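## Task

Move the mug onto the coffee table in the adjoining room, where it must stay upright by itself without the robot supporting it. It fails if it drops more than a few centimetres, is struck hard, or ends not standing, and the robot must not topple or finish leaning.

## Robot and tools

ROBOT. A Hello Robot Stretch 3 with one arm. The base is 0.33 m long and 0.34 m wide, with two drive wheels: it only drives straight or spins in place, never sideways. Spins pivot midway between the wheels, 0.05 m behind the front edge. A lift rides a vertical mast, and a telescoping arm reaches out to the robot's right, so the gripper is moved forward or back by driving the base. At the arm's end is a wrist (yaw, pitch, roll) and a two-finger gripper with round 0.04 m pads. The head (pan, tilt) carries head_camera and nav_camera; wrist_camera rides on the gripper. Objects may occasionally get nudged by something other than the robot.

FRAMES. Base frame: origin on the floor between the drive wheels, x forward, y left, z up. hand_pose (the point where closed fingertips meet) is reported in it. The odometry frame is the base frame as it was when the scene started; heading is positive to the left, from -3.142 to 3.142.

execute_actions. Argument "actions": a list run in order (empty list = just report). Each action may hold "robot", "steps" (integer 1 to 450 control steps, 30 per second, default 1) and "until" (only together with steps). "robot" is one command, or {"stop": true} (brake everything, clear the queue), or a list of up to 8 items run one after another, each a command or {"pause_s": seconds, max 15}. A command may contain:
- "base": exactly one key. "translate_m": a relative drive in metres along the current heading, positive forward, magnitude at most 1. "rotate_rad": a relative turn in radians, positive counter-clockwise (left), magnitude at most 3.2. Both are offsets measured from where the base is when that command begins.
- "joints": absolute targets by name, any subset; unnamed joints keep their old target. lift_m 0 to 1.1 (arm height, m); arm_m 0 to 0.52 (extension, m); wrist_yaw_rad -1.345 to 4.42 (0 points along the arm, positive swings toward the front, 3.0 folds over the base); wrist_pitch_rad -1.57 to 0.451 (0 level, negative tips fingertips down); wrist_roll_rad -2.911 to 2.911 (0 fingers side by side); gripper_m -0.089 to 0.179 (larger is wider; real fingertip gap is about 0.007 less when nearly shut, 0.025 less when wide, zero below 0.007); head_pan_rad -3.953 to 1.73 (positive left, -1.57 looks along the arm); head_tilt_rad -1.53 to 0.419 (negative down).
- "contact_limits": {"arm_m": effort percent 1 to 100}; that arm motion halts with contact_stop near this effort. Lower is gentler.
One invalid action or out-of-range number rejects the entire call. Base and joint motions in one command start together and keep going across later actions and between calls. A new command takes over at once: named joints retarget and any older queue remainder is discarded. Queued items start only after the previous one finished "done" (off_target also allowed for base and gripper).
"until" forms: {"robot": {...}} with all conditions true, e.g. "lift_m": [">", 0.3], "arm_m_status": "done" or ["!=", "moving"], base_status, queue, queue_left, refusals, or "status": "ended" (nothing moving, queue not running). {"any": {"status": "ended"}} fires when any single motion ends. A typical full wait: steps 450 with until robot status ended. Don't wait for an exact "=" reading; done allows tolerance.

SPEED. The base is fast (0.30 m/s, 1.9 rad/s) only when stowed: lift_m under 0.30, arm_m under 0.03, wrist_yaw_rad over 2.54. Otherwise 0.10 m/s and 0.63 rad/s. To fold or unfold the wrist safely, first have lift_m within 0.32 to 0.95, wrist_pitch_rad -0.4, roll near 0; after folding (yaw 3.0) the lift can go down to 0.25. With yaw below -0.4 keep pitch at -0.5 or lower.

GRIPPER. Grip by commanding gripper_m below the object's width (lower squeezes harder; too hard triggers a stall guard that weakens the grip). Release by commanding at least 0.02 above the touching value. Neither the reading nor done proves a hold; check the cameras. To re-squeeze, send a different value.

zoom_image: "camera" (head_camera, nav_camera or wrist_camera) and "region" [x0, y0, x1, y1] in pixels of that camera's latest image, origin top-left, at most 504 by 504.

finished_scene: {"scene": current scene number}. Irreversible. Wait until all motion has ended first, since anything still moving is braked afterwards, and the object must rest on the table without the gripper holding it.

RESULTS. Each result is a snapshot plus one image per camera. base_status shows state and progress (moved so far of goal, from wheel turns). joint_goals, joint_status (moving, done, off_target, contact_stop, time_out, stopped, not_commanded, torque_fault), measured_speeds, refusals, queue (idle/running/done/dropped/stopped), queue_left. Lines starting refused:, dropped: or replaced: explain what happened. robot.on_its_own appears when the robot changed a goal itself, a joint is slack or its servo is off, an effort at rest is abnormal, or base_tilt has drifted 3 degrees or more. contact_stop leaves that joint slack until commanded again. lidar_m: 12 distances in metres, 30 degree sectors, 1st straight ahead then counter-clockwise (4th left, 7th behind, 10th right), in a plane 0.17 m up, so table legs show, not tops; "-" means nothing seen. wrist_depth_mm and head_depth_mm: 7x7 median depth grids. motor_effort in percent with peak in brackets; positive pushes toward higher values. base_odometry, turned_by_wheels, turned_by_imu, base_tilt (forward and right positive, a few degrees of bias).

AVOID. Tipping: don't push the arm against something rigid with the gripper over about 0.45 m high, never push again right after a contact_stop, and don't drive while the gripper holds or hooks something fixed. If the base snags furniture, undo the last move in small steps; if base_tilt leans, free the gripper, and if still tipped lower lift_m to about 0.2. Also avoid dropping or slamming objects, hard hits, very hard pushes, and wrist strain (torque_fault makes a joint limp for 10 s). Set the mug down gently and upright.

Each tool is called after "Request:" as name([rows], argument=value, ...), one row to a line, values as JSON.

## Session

Request:
execute_actions(actions=[])

Scene clock: 0.00 s.
robot.base_odometry: x=+0.000 y=+0.000 heading=+0.000 (m, m, rad; robot's odometry frame)
robot.turned_by_wheels: +0.000 (rad since the last result)
robot.turned_by_imu: +0.000 (rad since the last result)
robot.base_tilt: forward=-0.2 right=+1.3 (deg)
robot.lidar_m: 1.47 0.87 0.74 0.74 0.79 0.68 0.68 0.78 1.33 3.03 2.17 1.57
robot.head_depth_mm: 1665 1690 1684 1702 1581 1716 1738 / 1714 1718 1730 1735 1621 1744 1766 / 1754 1744 1757 1773 1636 1787 1805 / 1766 1800 1809 1814 1493 1829 1844 / 1816 1842 1849 1854 1691 1428 1875 / 1776 1763 1733 1711 1611 1589 1663 / 1414 1392 1381 1379 1353 1297 1334
robot.base_status: not_commanded
robot.joint_positions: lift_m=+0.473 arm_m=+0.000 wrist_yaw_rad=+2.906 wrist_pitch_rad=-0.409 wrist_roll_rad=-0.019 gripper_m=+0.037 head_pan_rad=+0.000 head_tilt_rad=-0.008
robot.joint_goals: lift_m=+0.473 arm_m=+0.000 wrist_yaw_rad=+2.906 wrist_pitch_rad=-0.409 wrist_roll_rad=-0.019 gripper_m=+0.037 head_pan_rad=+0.000 head_tilt_rad=-0.008
robot.joint_status: lift_m=not_commanded arm_m=not_commanded wrist_yaw_rad=not_commanded wrist_pitch_rad=not_commanded wrist_roll_rad=not_commanded gripper_m=not_commanded head_pan_rad=not_commanded head_tilt_rad=not_commanded
robot.measured_speeds: translate_m=+0.000 rotate_rad=+0.000 lift_m=+0.000 arm_m=+0.000 wrist_yaw_rad=+0.000 wrist_pitch_rad=+0.000 wrist_roll_rad=+0.000 head_pan_rad=+0.000 head_tilt_rad=+0.000
robot: refusals=0 queue=idle queue_left=0
robot.motor_effort: left_wheel=-1 right_wheel=+0 lift_m=+24 arm_m=+0 wrist_yaw_rad=+0 wrist_pitch_rad=+6 wrist_roll_rad=+0 gripper_m=-1 head_pan_rad=+0 head_tilt_rad=+2 (%)
robot.hand_pose: x=+0.0315 y=+0.0740 z=+0.4873 quat_wxyz=(+0.224, +0.698, +0.064, +0.678) (m; robot's base frame)
robot.wrist_depth_mm: - 739 729 721 723 698 689 / 709 785 812 756 778 779 730 / 744 - 869 856 851 824 795 / 775 - 940 939 943 904 899 / 786 - 949 942 944 954 912 / 750 756 - 783 807 778 785 / 670 668 667 657 646 657 658
pictures: head_camera (sideways: a quarter turn clockwise sets it upright), nav_camera (sideways: a quarter turn counterclockwise sets it upright), wrist_camera
camera_calibration (this result's frames):
head_camera: T_world_to_cam=[[-0.0138971, 0.0336451, -0.999337, 1.32041], [0.0344513, 0.998856, 0.0331498, -0.0433402], [0.99931, -0.0339678, -0.0150404, -0.0281638], [0, 0, 0, 1]] pos_world=[0.0479873, -0.00209117, 1.32054]
nav_camera: T_world_to_cam=[[0.00331886, -0.00993749, 0.999945, -1.2508], [0.0221911, -0.999704, -0.0100087, 0.0645996], [0.999748, 0.0222231, -0.00309736, -0.0415511], [0, 0, 0, 1]] pos_world=[0.0442584, 0.0530741, 1.25125]
wrist_camera: T_world_to_cam=[[0.98421, -0.175453, 0.0233843, -0.0239741], [-0.0698695, -0.506477, -0.859418, 0.500065], [0.162631, 0.844214, -0.510739, 0.34247], [0, 0, 0, 1]] pos_world=[0.0028385, -0.0400528, 0.605238]
Images, in order (width x height): head_camera 896x504, nav_camera 672x504, wrist_camera 644x364.

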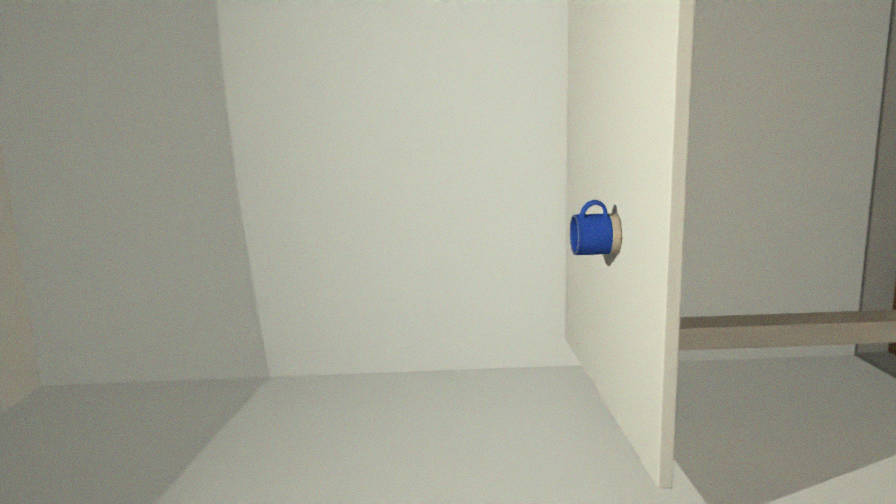

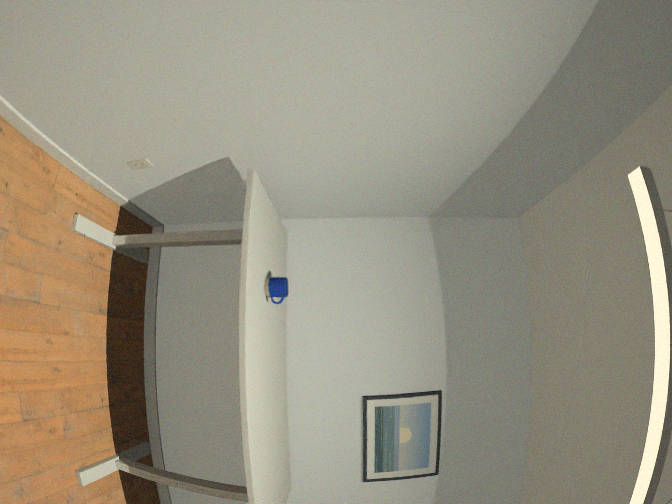

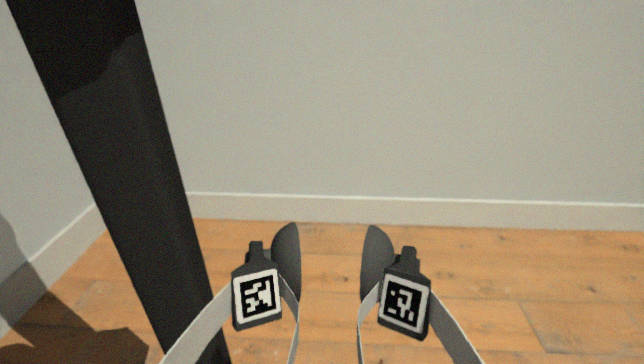

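Request:
zoom_image(camera="head_camera", region=[550, 185, 650, 285])

Region (550, 185, 650, 285) of head_camera's 896x504 image, scaled by 5.040, with more detail than that image has.

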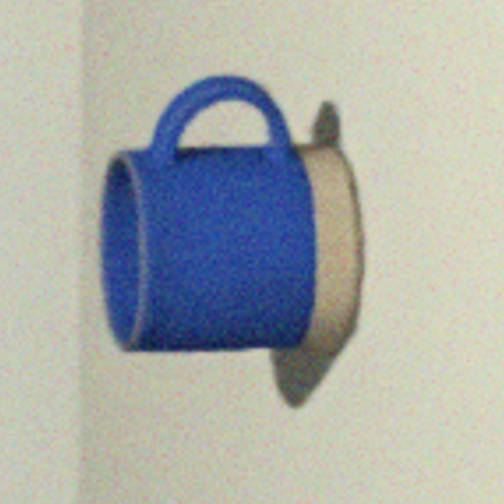

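Request:
execute_actions([
  {"robot":{"base":{"rotate_rad":-0.374},"joints":{"wrist_yaw_rad":1.55,"wrist_pitch_rad":-0.4,"wrist_roll_rad":0,"lift_m":1.05,"arm_m":0.1,"gripper_m":0.17,"head_pan_rad":-2.15,"head_tilt_rad":-0.35}},"steps":150,"until":{"robot":{"base_status":["!=","moving"]}}},
  {"robot":{"base":{"translate_m":0.707}},"steps":300,"until":{"robot":{"status":"ended"}}},
])

Scene clock: 24.13 s.
robot.base_odometry: x=+0.658 y=-0.258 heading=-0.374 (m, m, rad; robot's odometry frame)
robot.turned_by_wheels: -0.374 (rad since the last result)
robot.turned_by_imu: -0.368 (rad since the last result)
robot.base_tilt: forward=-0.2 right=+1.3 (deg)
robot.lidar_m: 1.15 0.92 0.89 0.82 0.83 1.05 1.38 1.39 1.75 2.95 1.88 0.94
robot.head_depth_mm: 1313 1380 1445 - - - 1395 / 1426 1505 1584 - - - 1437 / 1650 1741 1824 - - 1673 1433 / 1823 1946 2047 - - 1732 1438 / 2035 2178 2292 - 2198 1800 1440 / 2162 2334 2479 - 2427 1792 1440 / 2462 2724 2847 - 2389 1809 1449
robot.base_status: done (translate_m +0.7070 of +0.7070)
robot.joint_positions: lift_m=+1.050 arm_m=+0.100 wrist_yaw_rad=+1.552 wrist_pitch_rad=-0.414 wrist_roll_rad=-0.004 gripper_m=+0.170 head_pan_rad=-2.143 head_tilt_rad=-0.346
robot.joint_goals: lift_m=+1.050 arm_m=+0.100 wrist_yaw_rad=+1.550 wrist_pitch_rad=-0.400 wrist_roll_rad=+0.000 gripper_m=+0.170 head_pan_rad=-2.150 head_tilt_rad=-0.350
robot.joint_status: lift_m=done arm_m=done wrist_yaw_rad=done wrist_pitch_rad=done wrist_roll_rad=done gripper_m=done head_pan_rad=done head_tilt_rad=done
robot.measured_speeds: translate_m=+0.000 rotate_rad=+0.000 lift_m=+0.000 arm_m=+0.000 wrist_yaw_rad=+0.000 wrist_pitch_rad=+0.000 wrist_roll_rad=+0.000 head_pan_rad=+0.000 head_tilt_rad=+0.000
robot: refusals=0 queue=done queue_left=0
robot.motor_effort: left_wheel=+2(8) right_wheel=-3(6) lift_m=+28(30) arm_m=+3(4) wrist_yaw_rad=-1(1) wrist_pitch_rad=+5(4) wrist_roll_rad=+3(4) gripper_m=+1(84) head_pan_rad=-3(49) head_tilt_rad=-2(24) (%)
robot.hand_pose: x=+0.2034 y=-0.2488 z=+1.0633 quat_wxyz=(+0.597, +0.588, -0.390, +0.382) (m; robot's base frame)
robot.wrist_depth_mm: 981 980 - - - - - / 979 - 986 980 977 - - / 638 632 630 626 608 609 - / 468 467 460 450 443 436 437 / 366 378 391 388 974 - - / - - - - - - - / - - - - - - -
pictures: head_camera (sideways: a quarter turn clockwise sets it upright), nav_camera (sideways: a quarter turn counterclockwise sets it upright), wrist_camera
camera_calibration (this result's frames):
head_camera: T_world_to_cam=[[0.214924, 0.271604, -0.938104, 1.23886], [0.816242, -0.577369, 0.0198419, -0.0307719], [-0.536243, -0.769985, -0.345785, 0.411716], [0, 0, 0, 1]] pos_world=[-0.0203631, -0.0372317, 1.30516]
nav_camera: T_world_to_cam=[[-0.189698, -0.27622, 0.942188, -1.17399], [-0.850041, 0.526447, -0.0168074, 0.0787654], [-0.49137, -0.804087, -0.334664, 0.399133], [0, 0, 0, 1]] pos_world=[0.0403718, -0.0448086, 1.24102]
wrist_camera: T_world_to_cam=[[0.0350942, -0.99934, 0.00941908, -0.260446], [-0.513916, -0.026129, -0.857443, 1.05135], [0.857123, 0.0252506, -0.514493, 0.540135], [0, 0, 0, 1]] pos_world=[0.0864833, -0.246442, 1.18182]
Images, in order (width x height): head_camera 896x504, nav_camera 672x504, wrist_camera 644x364.

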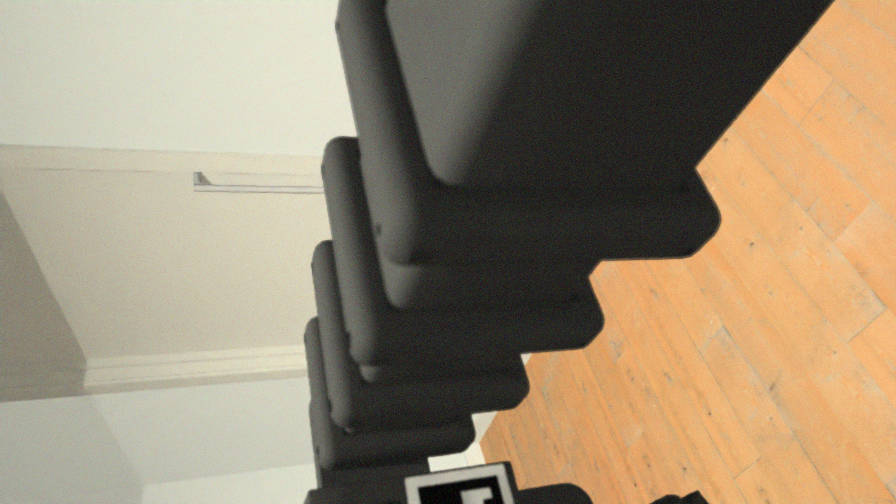

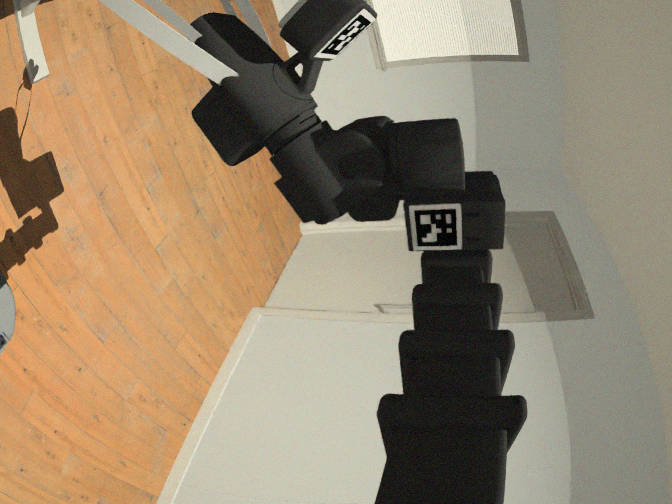

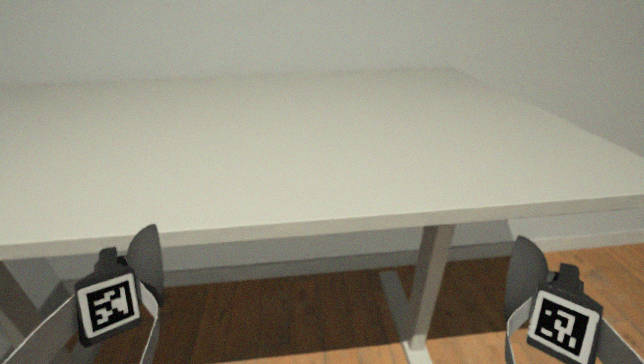

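Request:
execute_actions([
  {"robot":{"base":{"rotate_rad":1.707},"joints":{"head_pan_rad":-1.1,"head_tilt_rad":-0.5,"lift_m":1.02}},"steps":150,"until":{"robot":{"rotate_rad":[">",1.2]}}},
  {"robot":{"joints":{"arm_m":0.36}},"steps":300,"until":{"robot":{"status":"ended"}}},
])

Scene clock: 31.57 s.
robot.base_odometry: x=+0.658 y=-0.258 heading=+1.333 (m, m, rad; robot's odometry frame)
robot.turned_by_wheels: +1.707 (rad since the last result)
robot.turned_by_imu: +1.715 (rad since the last result)
robot.base_tilt: forward=-0.1 right=+1.3 (deg)
robot.lidar_m: 0.82 0.86 1.18 1.38 1.43 2.09 2.95 0.97 0.94 1.15 0.89 0.86
robot.head_depth_mm: 926 1000 1033 670 524 431 1290 / 960 1036 1070 669 524 458 1282 / 999 1085 1069 704 524 1424 1294 / 1042 1127 1070 704 526 1468 1291 / 1086 1185 1080 690 526 1468 1285 / 1124 1211 1080 709 548 1425 1258 / 1028 1075 1080 710 593 1344 1290
robot.base_status: done (rotate_rad +1.7069 of +1.7070)
robot.joint_positions: lift_m=+1.020 arm_m=+0.360 wrist_yaw_rad=+1.551 wrist_pitch_rad=-0.415 wrist_roll_rad=-0.004 gripper_m=+0.170 head_pan_rad=-1.107 head_tilt_rad=-0.494
robot.joint_goals: lift_m=+1.020 arm_m=+0.360 wrist_yaw_rad=+1.550 wrist_pitch_rad=-0.400 wrist_roll_rad=+0.000 gripper_m=+0.170 head_pan_rad=-1.100 head_tilt_rad=-0.500
robot.joint_status: lift_m=done arm_m=done wrist_yaw_rad=done wrist_pitch_rad=done wrist_roll_rad=done gripper_m=done head_pan_rad=done head_tilt_rad=done
robot.measured_speeds: translate_m=+0.000 rotate_rad=+0.000 lift_m=+0.000 arm_m=+0.000 wrist_yaw_rad=+0.000 wrist_pitch_rad=+0.000 wrist_roll_rad=+0.000 head_pan_rad=+0.000 head_tilt_rad=+0.000
robot: refusals=0 queue=done queue_left=0
robot.motor_effort: left_wheel=-4(9) right_wheel=+3(9) lift_m=+20(29) arm_m=+3(4) wrist_yaw_rad=-1(1) wrist_pitch_rad=+6(6) wrist_roll_rad=+2(2) gripper_m=+0(1) head_pan_rad=+5(52) head_tilt_rad=-3(18) (%)
robot.hand_pose: x=+0.2033 y=-0.5091 z=+1.0335 quat_wxyz=(+0.597, +0.588, -0.390, +0.381) (m; robot's base frame)
robot.wrist_depth_mm: 686 681 681 673 678 666 662 / 757 753 716 736 744 735 701 / 828 809 783 530 518 514 527 / 922 918 394 396 351 256 377 / - 964 310 306 295 278 299 / - 258 253 252 253 251 247 / - 215 216 216 215 214 216
pictures: head_camera (sideways: a quarter turn clockwise sets it upright), nav_camera (sideways: a quarter turn counterclockwise sets it upright), wrist_camera
camera_calibration (this result's frames):
head_camera: T_world_to_cam=[[-0.184334, 0.443662, -0.877032, 1.16161], [0.913861, 0.405813, 0.0132129, -0.0227341], [0.361773, -0.79905, -0.48025, 0.581217], [0, 0, 0, 1]] pos_world=[0.0246317, -0.041716, 1.2982]
nav_camera: T_world_to_cam=[[0.201479, -0.424945, 0.882513, -1.09851], [-0.887375, -0.460648, -0.0192213, 0.0821323], [0.414696, -0.779247, -0.469896, 0.569585], [0, 0, 0, 1]] pos_world=[0.0580046, 0.0148737, 1.23868]
wrist_camera: T_world_to_cam=[[0.0337378, -0.999387, 0.00937053, -0.519988], [-0.514733, -0.0254119, -0.856974, 1.019], [0.856686, 0.0240891, -0.515275, 0.531798], [0, 0, 0, 1]] pos_world=[0.0864744, -0.506585, 1.15215]
Images, in order (width x height): head_camera 896x504, nav_camera 672x504, wrist_camera 644x364.

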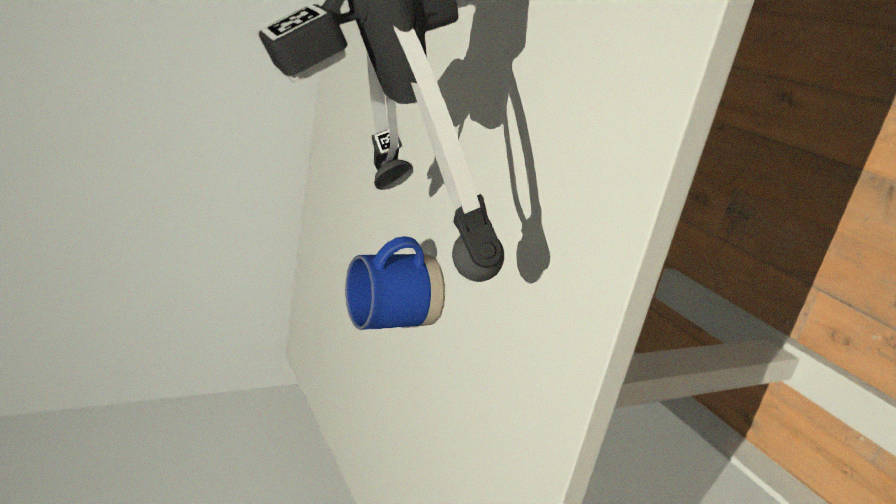

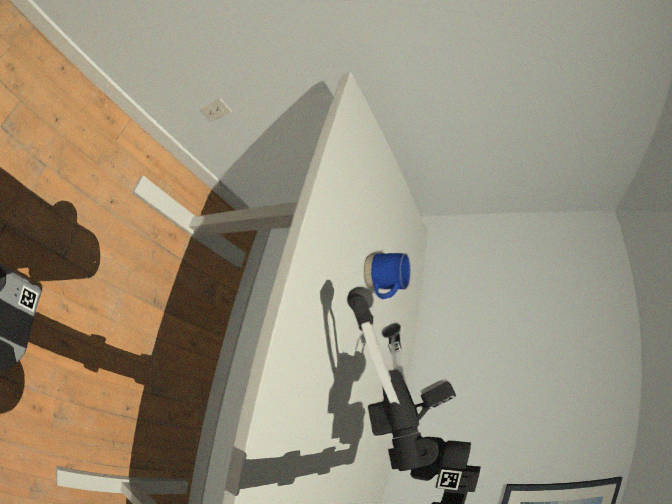

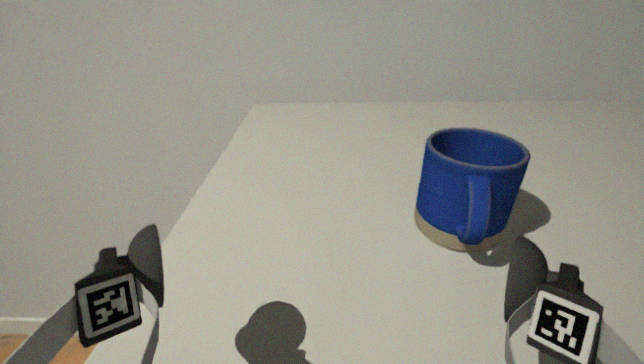

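Request:
execute_actions([
  {"robot":{"joints":{"arm_m":0.481,"lift_m":0.987}},"steps":150,"until":{"robot":{"arm_m":[">",0.46]}}},
  {"robot":{"base":{"translate_m":0.125}},"steps":300,"until":{"robot":{"status":"ended"}}},
])

Scene clock: 39.77 s.
robot.base_odometry: x=+0.688 y=-0.137 heading=+1.333 (m, m, rad; robot's odometry frame)
robot.turned_by_wheels: +0.000 (rad since the last result)
robot.turned_by_imu: +0.002 (rad since the last result)
robot.base_tilt: forward=-0.2 right=+1.4 (deg)
robot.lidar_m: 0.70 0.73 1.00 1.38 1.43 2.09 3.08 1.03 1.19 1.15 0.82 0.72
robot.head_depth_mm: 924 998 1044 670 523 429 1290 / 963 1038 1072 671 524 458 1291 / 999 1088 1073 640 524 1423 1291 / 1041 1132 1077 704 525 1473 1288 / 1084 1179 1074 709 527 1171 1253 / 992 1057 1066 708 547 1372 1296 / 868 910 953 711 593 1141 1208
robot.base_status: done (translate_m +0.1250 of +0.1250)
robot.joint_positions: lift_m=+0.987 arm_m=+0.481 wrist_yaw_rad=+1.551 wrist_pitch_rad=-0.415 wrist_roll_rad=-0.004 gripper_m=+0.170 head_pan_rad=-1.107 head_tilt_rad=-0.494
robot.joint_goals: lift_m=+0.987 arm_m=+0.481 wrist_yaw_rad=+1.550 wrist_pitch_rad=-0.400 wrist_roll_rad=+0.000 gripper_m=+0.170 head_pan_rad=-1.100 head_tilt_rad=-0.500
robot.joint_status: lift_m=done arm_m=done wrist_yaw_rad=done wrist_pitch_rad=done wrist_roll_rad=done gripper_m=done head_pan_rad=done head_tilt_rad=done
robot.measured_speeds: translate_m=+0.000 rotate_rad=+0.000 lift_m=+0.000 arm_m=+0.000 wrist_yaw_rad=+0.000 wrist_pitch_rad=+0.000 wrist_roll_rad=+0.000 head_pan_rad=+0.000 head_tilt_rad=+0.000
robot: refusals=0 queue=done queue_left=0
robot.motor_effort: left_wheel=-4(4) right_wheel=+4(9) lift_m=+19(20) arm_m=+4(3) wrist_yaw_rad=-1(0) wrist_pitch_rad=+6(6) wrist_roll_rad=+2(3) gripper_m=+0(0) head_pan_rad=+4(4) head_tilt_rad=-3(3) (%)
robot.hand_pose: x=+0.2033 y=-0.6302 z=+1.0005 quat_wxyz=(+0.597, +0.588, -0.390, +0.381) (m; robot's base frame)
robot.wrist_depth_mm: 559 561 555 555 552 554 545 / 622 610 608 604 599 595 588 / 674 494 446 440 441 433 433 / 732 334 327 181 304 318 316 / 263 265 248 194 188 251 247 / 218 214 205 116 195 208 206 / - 177 179 129 170 176 180
pictures: head_camera (sideways: a quarter turn clockwise sets it upright), nav_camera (sideways: a quarter turn counterclockwise sets it upright), wrist_camera
camera_calibration (this result's frames):
head_camera: T_world_to_cam=[[-0.184334, 0.443664, -0.877031, 1.16161], [0.913861, 0.405812, 0.0132128, -0.0227339], [0.361772, -0.799049, -0.480252, 0.58122], [0, 0, 0, 1]] pos_world=[0.0246317, -0.041716, 1.2982]
nav_camera: T_world_to_cam=[[0.201479, -0.424946, 0.882511, -1.09851], [-0.887375, -0.460648, -0.0192213, 0.0821323], [0.414695, -0.779246, -0.469898, 0.569588], [0, 0, 0, 1]] pos_world=[0.0580045, 0.0148738, 1.23868]
wrist_camera: T_world_to_cam=[[0.0337069, -0.999388, 0.00937017, -0.640605], [-0.514734, -0.0253956, -0.856974, 0.987658], [0.856687, 0.0240628, -0.515275, 0.517692], [0, 0, 0, 1]] pos_world=[0.0864744, -0.627588, 1.11915]
Images, in order (width x height): head_camera 896x504, nav_camera 672x504, wrist_camera 644x364.

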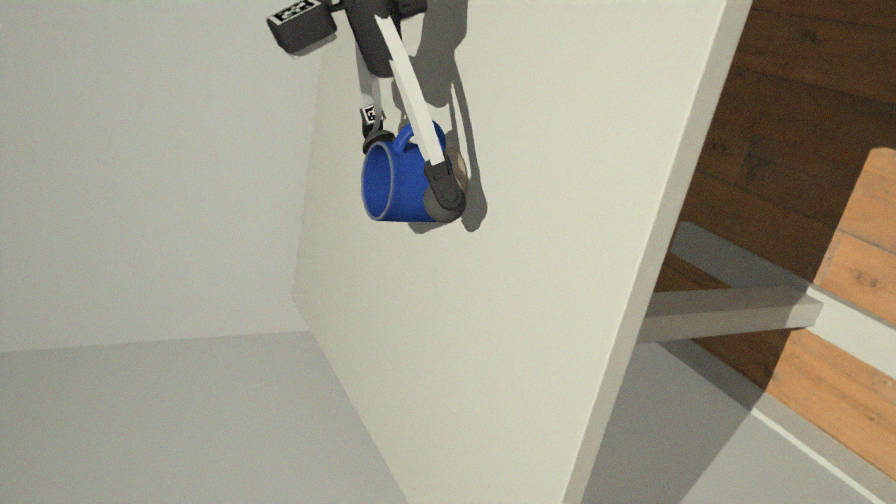

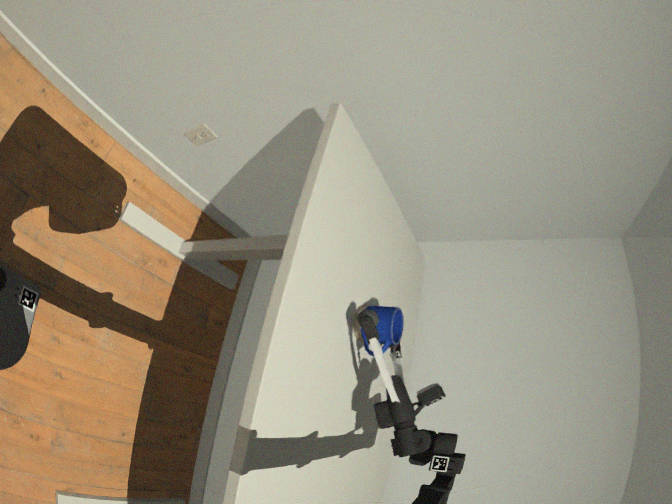

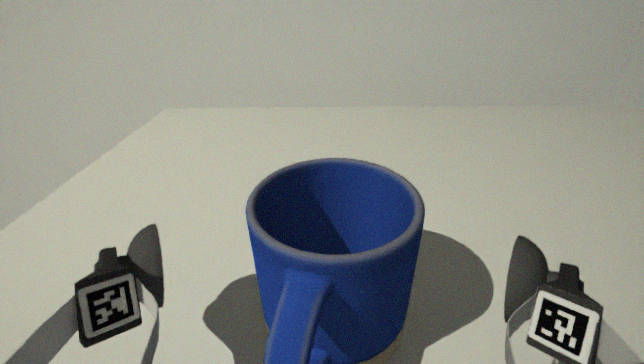

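Request:
execute_actions([
  {"robot":{"base":{"translate_m":0.014},"joints":{"gripper_m":0.12}},"steps":150,"until":{"robot":{"status":"ended"}}},
  {"robot":{"joints":{"gripper_m":0.01}},"steps":100,"until":{"robot":{"status":"ended"}}},
  {"robot":{"joints":{"lift_m":1.005}},"steps":100,"until":{"robot":{"status":"ended"}}},
])

Scene clock: 47.47 s.
robot.base_odometry: x=+0.691 y=-0.123 heading=+1.333 (m, m, rad; robot's odometry frame)
robot.turned_by_wheels: +0.000 (rad since the last result)
robot.turned_by_imu: +0.002 (rad since the last result)
robot.base_tilt: forward=-0.1 right=+1.3 (deg)
robot.lidar_m: 0.69 0.71 0.98 1.38 1.43 2.09 3.09 1.04 1.20 1.15 0.81 0.71
robot.head_depth_mm: 924 1000 1072 702 522 430 1292 / 962 1040 1069 655 523 457 1284 / 1002 1087 1069 641 526 1434 1290 / 1044 1132 1071 706 524 1465 1291 / 1078 1170 1073 706 527 1177 1258 / 975 1033 1050 710 548 1337 1290 / 851 890 938 709 593 1113 1182
robot.base_status: done (translate_m +0.0140 of +0.0140)
robot.joint_positions: lift_m=+1.005 arm_m=+0.481 wrist_yaw_rad=+1.549 wrist_pitch_rad=-0.439 wrist_roll_rad=-0.004 gripper_m=+0.014 head_pan_rad=-1.107 head_tilt_rad=-0.494
robot.joint_goals: lift_m=+1.005 arm_m=+0.481 wrist_yaw_rad=+1.550 wrist_pitch_rad=-0.400 wrist_roll_rad=+0.000 gripper_m=+0.013 head_pan_rad=-1.100 head_tilt_rad=-0.500
robot.joint_status: lift_m=done arm_m=done wrist_yaw_rad=done wrist_pitch_rad=done wrist_roll_rad=done gripper_m=done head_pan_rad=done head_tilt_rad=done
robot.measured_speeds: translate_m=+0.000 rotate_rad=+0.000 lift_m=+0.000 arm_m=+0.000 wrist_yaw_rad=+0.000 wrist_pitch_rad=+0.000 wrist_roll_rad=+0.000 head_pan_rad=+0.000 head_tilt_rad=+0.000
robot: refusals=0 queue=done queue_left=0
robot.motor_effort: left_wheel=-3(5) right_wheel=+2(10) lift_m=+31(33) arm_m=+3(3) wrist_yaw_rad=+1(1) wrist_pitch_rad=+15(15) wrist_roll_rad=+3(3) gripper_m=-23(98) head_pan_rad=+5(5) head_tilt_rad=-3(3) (%)
robot.hand_pose: x=+0.2002 y=-0.6306 z=+1.0126 quat_wxyz=(+0.602, +0.592, -0.384, +0.374) (m; robot's base frame)
robot.wrist_depth_mm: 546 545 548 541 540 533 533 / 608 622 589 582 571 581 578 / 660 659 464 452 448 442 435 / 732 347 346 165 334 333 327 / 278 272 164 178 161 267 263 / 230 229 109 181 105 221 219 / 194 194 183 100 124 187 187
pictures: head_camera (sideways: a quarter turn clockwise sets it upright), nav_camera (sideways: a quarter turn counterclockwise sets it upright), wrist_camera
camera_calibration (this result's frames):
head_camera: T_world_to_cam=[[-0.184335, 0.443664, -0.877031, 1.16161], [0.913861, 0.405813, 0.0132128, -0.022734], [0.361772, -0.799049, -0.480252, 0.58122], [0, 0, 0, 1]] pos_world=[0.0246317, -0.041716, 1.2982]
nav_camera: T_world_to_cam=[[0.20148, -0.424946, 0.882512, -1.09851], [-0.887375, -0.460648, -0.0192213, 0.0821323], [0.414696, -0.779246, -0.469898, 0.569588], [0, 0, 0, 1]] pos_world=[0.0580045, 0.0148739, 1.23868]
wrist_camera: T_world_to_cam=[[0.0318027, -0.999461, 0.00808479, -0.639426], [-0.535164, -0.0238594, -0.844411, 0.988794], [0.84415, 0.0225279, -0.535634, 0.548749], [0, 0, 0, 1]] pos_world=[0.086276, -0.627852, 1.13405]
Images, in order (width x height): head_camera 896x504, nav_camera 672x504, wrist_camera 644x364.

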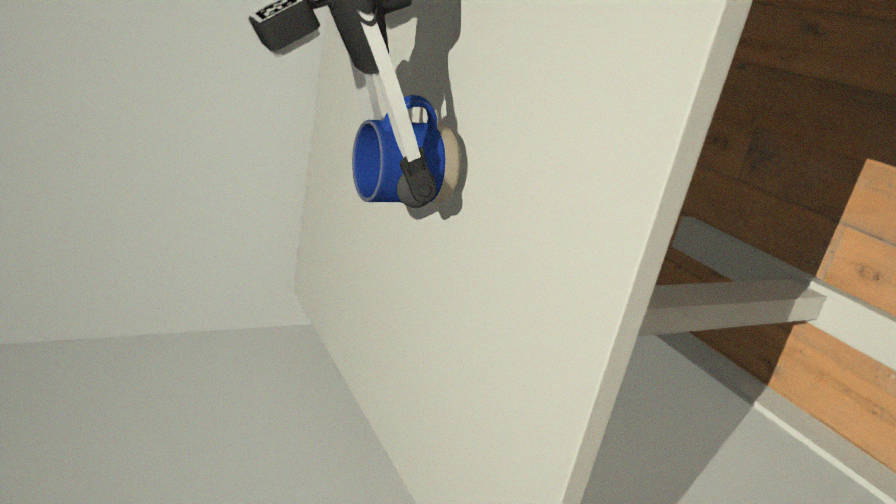

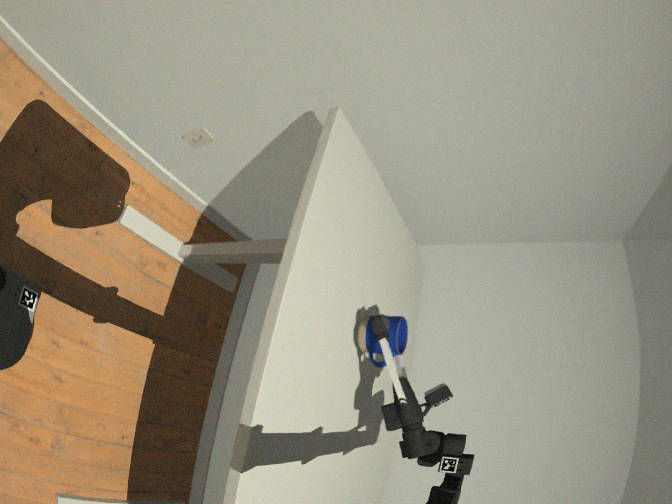

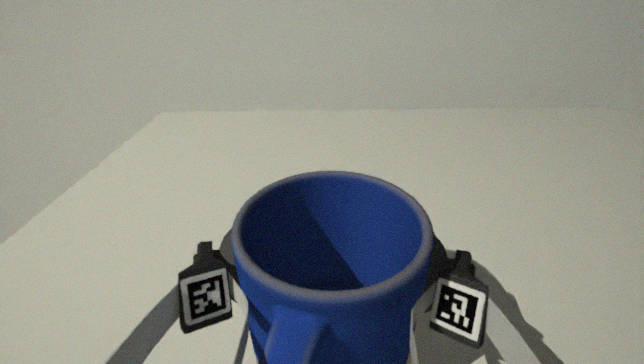

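Request:
execute_actions([
  {"robot":{"joints":{"lift_m":1.02}},"steps":100,"until":{"robot":{"status":"ended"}}},
])

Scene clock: 49.03 s.
robot.base_odometry: x=+0.691 y=-0.123 heading=+1.333 (m, m, rad; robot's odometry frame)
robot.turned_by_wheels: +0.000 (rad since the last result)
robot.turned_by_imu: +0.000 (rad since the last result)
robot.base_tilt: forward=-0.2 right=+1.4 (deg)
robot.lidar_m: 0.69 0.71 0.99 1.38 1.43 2.10 3.09 1.04 1.19 1.15 0.81 0.71
robot.head_depth_mm: 924 993 1068 701 523 430 1286 / 963 1041 1070 670 524 457 1287 / 1001 1082 1070 646 524 1426 1287 / 1042 1135 1068 705 525 1466 1292 / 1081 1170 1077 708 527 1169 1255 / 975 1028 1049 709 546 1342 1294 / 850 894 941 709 592 1118 1182
robot.base_status: done (translate_m +0.0140 of +0.0140)
robot.joint_positions: lift_m=+1.020 arm_m=+0.481 wrist_yaw_rad=+1.549 wrist_pitch_rad=-0.440 wrist_roll_rad=-0.004 gripper_m=+0.020 head_pan_rad=-1.107 head_tilt_rad=-0.494
robot.joint_goals: lift_m=+1.020 arm_m=+0.481 wrist_yaw_rad=+1.550 wrist_pitch_rad=-0.400 wrist_roll_rad=+0.000 gripper_m=+0.019 head_pan_rad=-1.100 head_tilt_rad=-0.500
robot.joint_status: lift_m=done arm_m=done wrist_yaw_rad=done wrist_pitch_rad=done wrist_roll_rad=done gripper_m=done head_pan_rad=done head_tilt_rad=done
robot.measured_speeds: translate_m=+0.000 rotate_rad=+0.000 lift_m=+0.000 arm_m=+0.000 wrist_yaw_rad=+0.000 wrist_pitch_rad=+0.000 wrist_roll_rad=+0.000 head_pan_rad=+0.000 head_tilt_rad=+0.000
robot: refusals=0 queue=done queue_left=0
robot.on_its_own: gripper_m is held at +0.019, not at your +0.010, by its stall guard, which is still easing
robot.motor_effort: left_wheel=-3(3) right_wheel=+4(3) lift_m=+31(31) arm_m=+3(3) wrist_yaw_rad=+0(1) wrist_pitch_rad=+15(15) wrist_roll_rad=+3(3) gripper_m=-21(24) head_pan_rad=+4(5) head_tilt_rad=-3(3) (%)
robot.hand_pose: x=+0.2001 y=-0.6306 z=+1.0274 quat_wxyz=(+0.602, +0.592, -0.384, +0.373) (m; robot's base frame)
robot.wrist_depth_mm: 561 555 550 554 544 536 532 / 606 601 585 607 596 584 570 / 669 644 498 495 485 479 465 / 734 373 371 166 363 360 357 / 310 296 164 177 162 287 283 / 250 247 108 182 105 240 238 / 211 210 198 100 125 202 201
pictures: head_camera (sideways: a quarter turn clockwise sets it upright), nav_camera (sideways: a quarter turn counterclockwise sets it upright), wrist_camera
camera_calibration (this result's frames):
head_camera: T_world_to_cam=[[-0.184335, 0.443664, -0.877031, 1.16161], [0.913861, 0.405812, 0.0132128, -0.0227339], [0.361772, -0.799049, -0.480252, 0.58122], [0, 0, 0, 1]] pos_world=[0.0246317, -0.041716, 1.2982]
nav_camera: T_world_to_cam=[[0.20148, -0.424946, 0.882511, -1.09851], [-0.887375, -0.460648, -0.0192213, 0.0821323], [0.414695, -0.779246, -0.469898, 0.569588], [0, 0, 0, 1]] pos_world=[0.0580045, 0.0148739, 1.23868]
wrist_camera: T_world_to_cam=[[0.0318092, -0.999462, 0.00803315, -0.639488], [-0.535973, -0.0238409, -0.843899, 1.00085], [0.843636, 0.0225382, -0.536443, 0.557711], [0, 0, 0, 1]] pos_world=[0.086267, -0.627852, 1.14894]
Images, in order (width x height): head_camera 896x504, nav_camera 672x504, wrist_camera 644x364.

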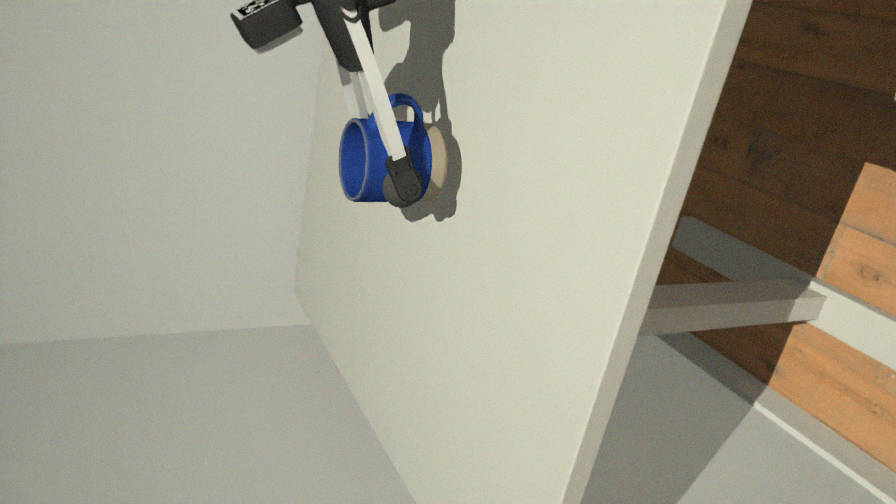

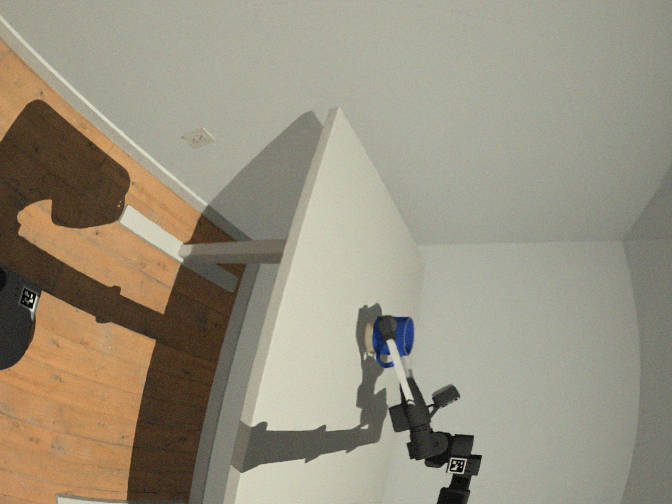

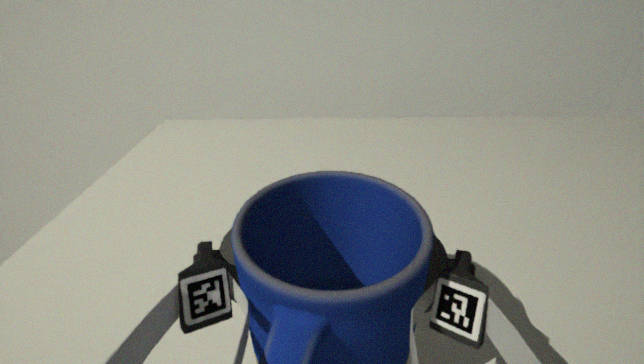

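Request:
execute_actions([
  {"robot":{"joints":{"gripper_m":0.026,"lift_m":1.03,"arm_m":0.0,"head_pan_rad":0.0,"head_tilt_rad":-0.5}},"steps":20},
  {"robot":{"base":{"rotate_rad":2.53}},"steps":200,"until":{"robot":{"rotate_rad":[">",1.0],"arm_m":["<",0.25]}}},
  {"robot":{"joints":{"lift_m":0.34}},"steps":200,"until":{"robot":{"lift_m":["<",0.9]}}},
  {"robot":{"joints":{"wrist_yaw_rad":3.05,"head_tilt_rad":-1.5}},"steps":200,"until":{"robot":{"base_status":["!=","moving"]}}},
  {"robot":{"base":{"translate_m":0.3}},"steps":200,"until":{"robot":{"wrist_yaw_rad":[">",3.0],"lift_m":["<",0.4]}}},
  {"robot":{"joints":{"lift_m":0.29}},"steps":300,"until":{"robot":{"status":"ended"}}},
])

Scene clock: 74.43 s.
robot.base_odometry: x=+0.466 y=-0.321 heading=-2.420 (m, m, rad; robot's odometry frame)
robot.turned_by_wheels: +2.530 (rad since the last result)
robot.turned_by_imu: +2.544 (rad since the last result)
robot.base_tilt: forward=-0.1 right=+1.3 (deg)
robot.lidar_m: 1.58 2.84 2.05 1.01 1.32 1.10 0.99 0.93 0.95 1.23 1.20 1.23
robot.head_depth_mm: 1315 1306 1286 1269 1248 1234 1219 / 1322 1295 1273 1263 1245 1230 1211 / 1303 1293 1275 1261 - 1218 1206 / 1307 1285 1270 1250 - 1220 1203 / 1292 1279 1258 1252 - - 1196 / 1293 1274 1260 1245 - 1203 1199 / 1288 1266 1253 1232 1220 1199 1184
robot.base_status: done (translate_m +0.3000 of +0.3000)
robot.joint_positions: lift_m=+0.290 arm_m=+0.001 wrist_yaw_rad=+3.048 wrist_pitch_rad=-0.441 wrist_roll_rad=-0.003 gripper_m=+0.027 head_pan_rad=-0.007 head_tilt_rad=-1.483
robot.joint_goals: lift_m=+0.290 arm_m=+0.000 wrist_yaw_rad=+3.050 wrist_pitch_rad=-0.400 wrist_roll_rad=+0.000 gripper_m=+0.026 head_pan_rad=+0.000 head_tilt_rad=-1.500
robot.joint_status: lift_m=done arm_m=done wrist_yaw_rad=done wrist_pitch_rad=done wrist_roll_rad=done gripper_m=done head_pan_rad=done head_tilt_rad=done
robot.measured_speeds: translate_m=+0.000 rotate_rad=+0.000 lift_m=+0.000 arm_m=+0.000 wrist_yaw_rad=+0.000 wrist_pitch_rad=+0.000 wrist_roll_rad=+0.000 head_pan_rad=+0.000 head_tilt_rad=+0.000
robot: refusals=0 queue=done queue_left=0
robot.motor_effort: left_wheel=-4(11) right_wheel=+4(13) lift_m=+22(31) arm_m=-3(2) wrist_yaw_rad=+0(3) wrist_pitch_rad=+15(15) wrist_roll_rad=+2(3) gripper_m=-19(21) head_pan_rad=+4(52) head_tilt_rad=-9(43) (%)
robot.hand_pose: x=-0.0006 y=+0.0749 z=+0.2976 quat_wxyz=(+0.187, +0.695, +0.123, +0.683) (m; robot's base frame)
robot.wrist_depth_mm: - - - - - - - / - - - - - - - / - - - - - - - / 803 792 816 166 799 789 780 / 643 634 149 177 162 609 606 / 541 526 108 181 106 511 511 / 468 - 116 100 124 433 436
pictures: head_camera (sideways: a quarter turn clockwise sets it upright), nav_camera (sideways: a quarter turn counterclockwise sets it upright), wrist_camera
camera_calibration (this result's frames):
head_camera: T_world_to_cam=[[-0.995838, 0.0405087, -0.0816425, 0.130382], [0.0431717, 0.998583, -0.0311201, 0.0402813], [0.0802661, -0.0345152, -0.996176, 1.25358], [0, 0, 0, 1]] pos_world=[0.0274801, -0.00223829, 1.26068]
nav_camera: T_world_to_cam=[[0.995596, -0.0167989, 0.0922306, -0.0738154], [-0.0147314, -0.999626, -0.0230523, 0.0817671], [0.0925833, 0.0215921, -0.995471, 1.25476], [0, 0, 0, 1]] pos_world=[-0.0414753, 0.0534035, 1.25777]
wrist_camera: T_world_to_cam=[[0.999167, -0.0401813, 0.00710488, 0.00684479], [-0.0156068, -0.537202, -0.843309, 0.33277], [0.037702, 0.842496, -0.537381, 0.258046], [0, 0, 0, 1]] pos_world=[-0.0113745, -0.0383632, 0.419248]
Images, in order (width x height): head_camera 896x504, nav_camera 672x504, wrist_camera 644x364.

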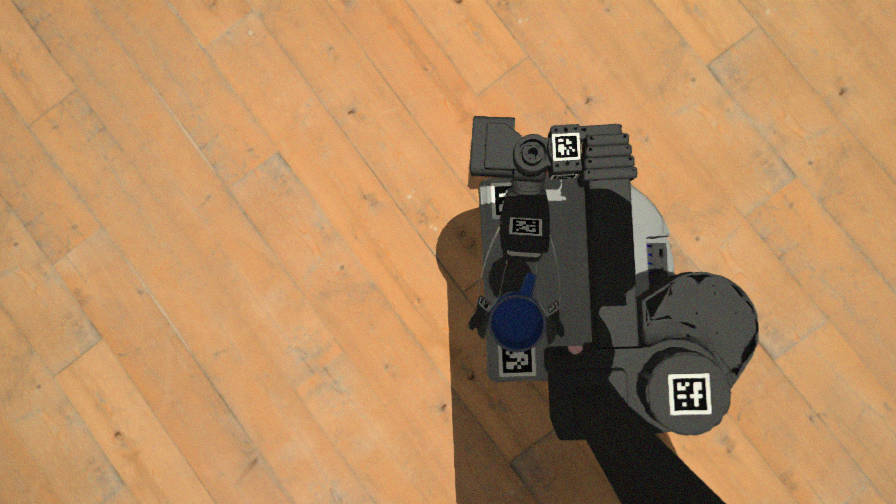

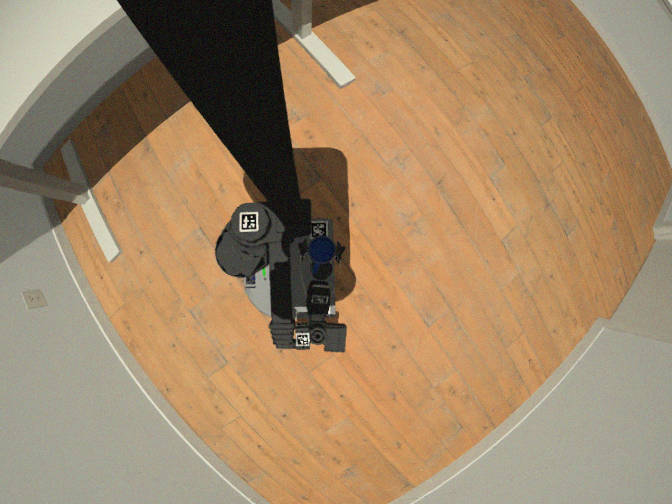

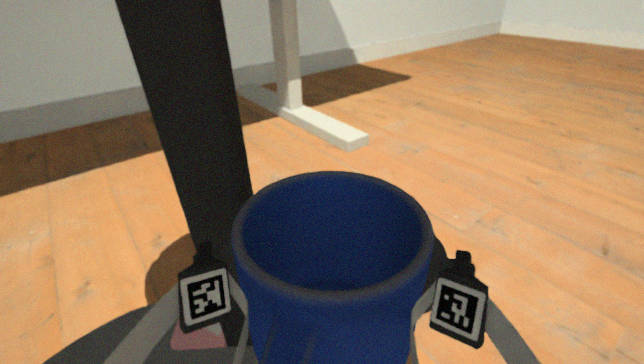

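Request:
execute_actions([
  {"robot":{"base":{"translate_m":1.0},"joints":{"wrist_yaw_rad":3.13,"head_tilt_rad":-1.3}},"steps":200,"until":{"robot":{"translate_m":[">",0.75]}}},
  {"robot":[{"base":{"translate_m":0.99}},{"base":{"rotate_rad":-1.13}}],"steps":400,"until":{"robot":{"status":"ended"}}},
])

Scene clock: 87.40 s.
robot.base_odometry: x=-0.847 y=-1.475 heading=+2.733 (m, m, rad; robot's odometry frame)
robot.turned_by_wheels: -1.130 (rad since the last result)
robot.turned_by_imu: -1.117 (rad since the last result)
robot.base_tilt: forward=-0.2 right=+1.4 (deg)
robot.lidar_m: 0.30 0.30 0.37 0.62 1.42 1.75 2.30 2.05 2.59 2.37 0.41 0.33
robot.head_depth_mm: 362 482 706 952 1243 1188 1132 / 351 464 685 1120 1242 1187 1130 / 341 447 649 1190 1247 - 1119 / 332 431 616 1078 1242 - 1113 / 323 416 588 998 1234 947 - / 315 403 560 918 1221 1184 - / 308 391 536 857 1214 1170 1100
robot.base_status: done (rotate_rad -1.1299 of -1.1300)
robot.joint_positions: lift_m=+0.290 arm_m=+0.001 wrist_yaw_rad=+3.128 wrist_pitch_rad=-0.441 wrist_roll_rad=-0.003 gripper_m=+0.027 head_pan_rad=-0.006 head_tilt_rad=-1.297
robot.joint_goals: lift_m=+0.290 arm_m=+0.000 wrist_yaw_rad=+3.130 wrist_pitch_rad=-0.400 wrist_roll_rad=+0.000 gripper_m=+0.026 head_pan_rad=+0.000 head_tilt_rad=-1.300
robot.joint_status: lift_m=done arm_m=done wrist_yaw_rad=done wrist_pitch_rad=done wrist_roll_rad=done gripper_m=done head_pan_rad=done head_tilt_rad=done
robot.measured_speeds: translate_m=+0.000 rotate_rad=+0.000 lift_m=+0.000 arm_m=+0.000 wrist_yaw_rad=+0.000 wrist_pitch_rad=+0.000 wrist_roll_rad=+0.000 head_pan_rad=+0.000 head_tilt_rad=+0.000
robot: refusals=0 queue=done queue_left=0
robot.motor_effort: left_wheel=+3(13) right_wheel=-3(12) lift_m=+21(21) arm_m=-3(2) wrist_yaw_rad=+1(1) wrist_pitch_rad=+15(15) wrist_roll_rad=+2(2) gripper_m=-19(19) head_pan_rad=+4(5) head_tilt_rad=-2(17) (%)
robot.hand_pose: x=-0.0183 y=+0.0758 z=+0.2976 quat_wxyz=(+0.159, +0.690, +0.151, +0.690) (m; robot's base frame)
robot.wrist_depth_mm: - - - - 617 466 321 / - - - - 652 472 330 / - - - - 708 477 334 / 833 795 770 165 709 494 342 / 636 653 161 177 161 498 343 / 529 530 109 182 106 483 352 / 453 - 116 100 124 423 348
pictures: head_camera (sideways: a quarter turn clockwise sets it upright), nav_camera (sideways: a quarter turn counterclockwise sets it upright), wrist_camera
camera_calibration (this result's frames):
head_camera: T_world_to_cam=[[-0.963698, 0.0398648, -0.264001, 0.367638], [0.0478522, 0.998569, -0.0238914, 0.0308484], [0.26267, -0.0356571, -0.964227, 1.21111], [0, 0, 0, 1]] pos_world=[0.0346934, -0.00227547, 1.26558]
nav_camera: T_world_to_cam=[[0.961499, -0.0161426, 0.274332, -0.310728], [-0.00990618, -0.99966, -0.0241034, 0.0831118], [0.274628, 0.0204578, -0.961333, 1.20945], [0, 0, 0, 1]] pos_world=[-0.0325598, 0.053325, 1.24993]
wrist_camera: T_world_to_cam=[[0.999171, 0.0400737, 0.00710224, 0.0185282], [0.0275207, -0.536723, -0.84331, 0.333758], [-0.0299826, 0.842806, -0.537381, 0.256648], [0, 0, 0, 1]] pos_world=[-0.0200031, -0.0379119, 0.419248]
Images, in order (width x height): head_camera 896x504, nav_camera 672x504, wrist_camera 644x364.

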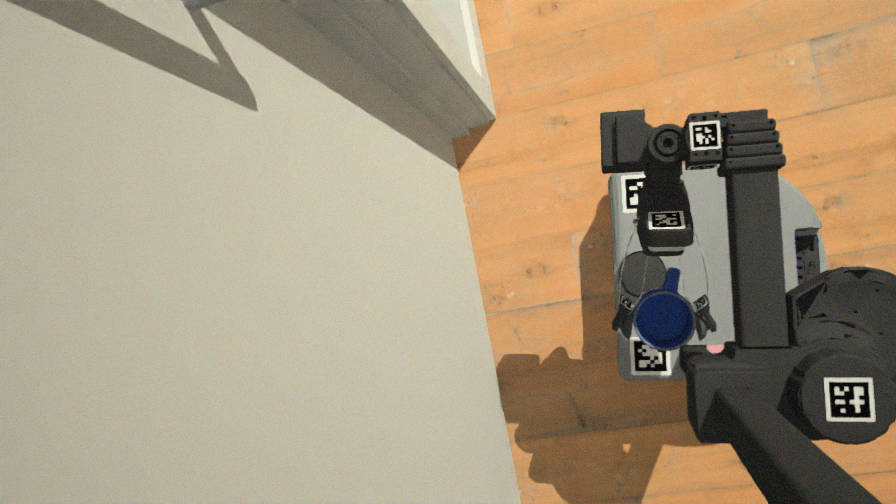

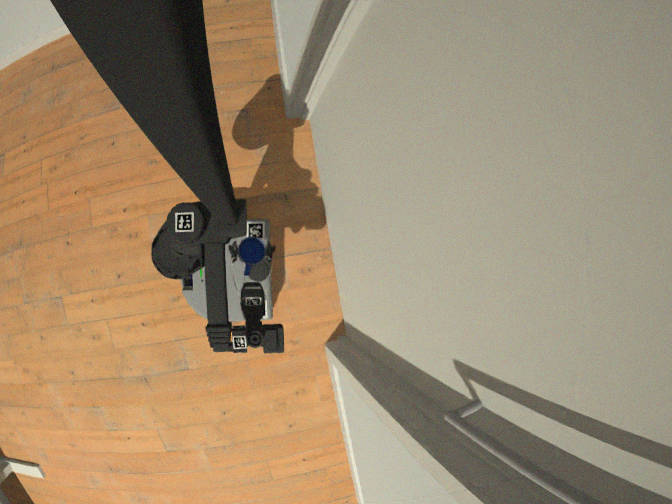

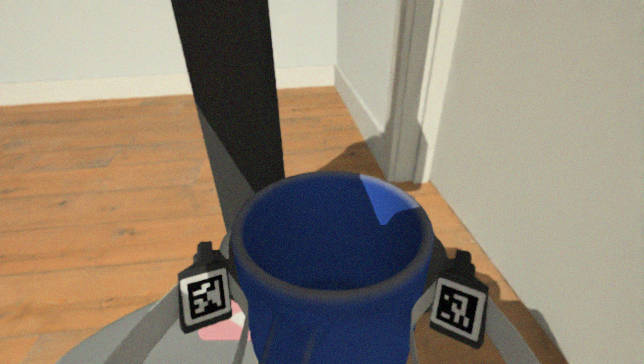

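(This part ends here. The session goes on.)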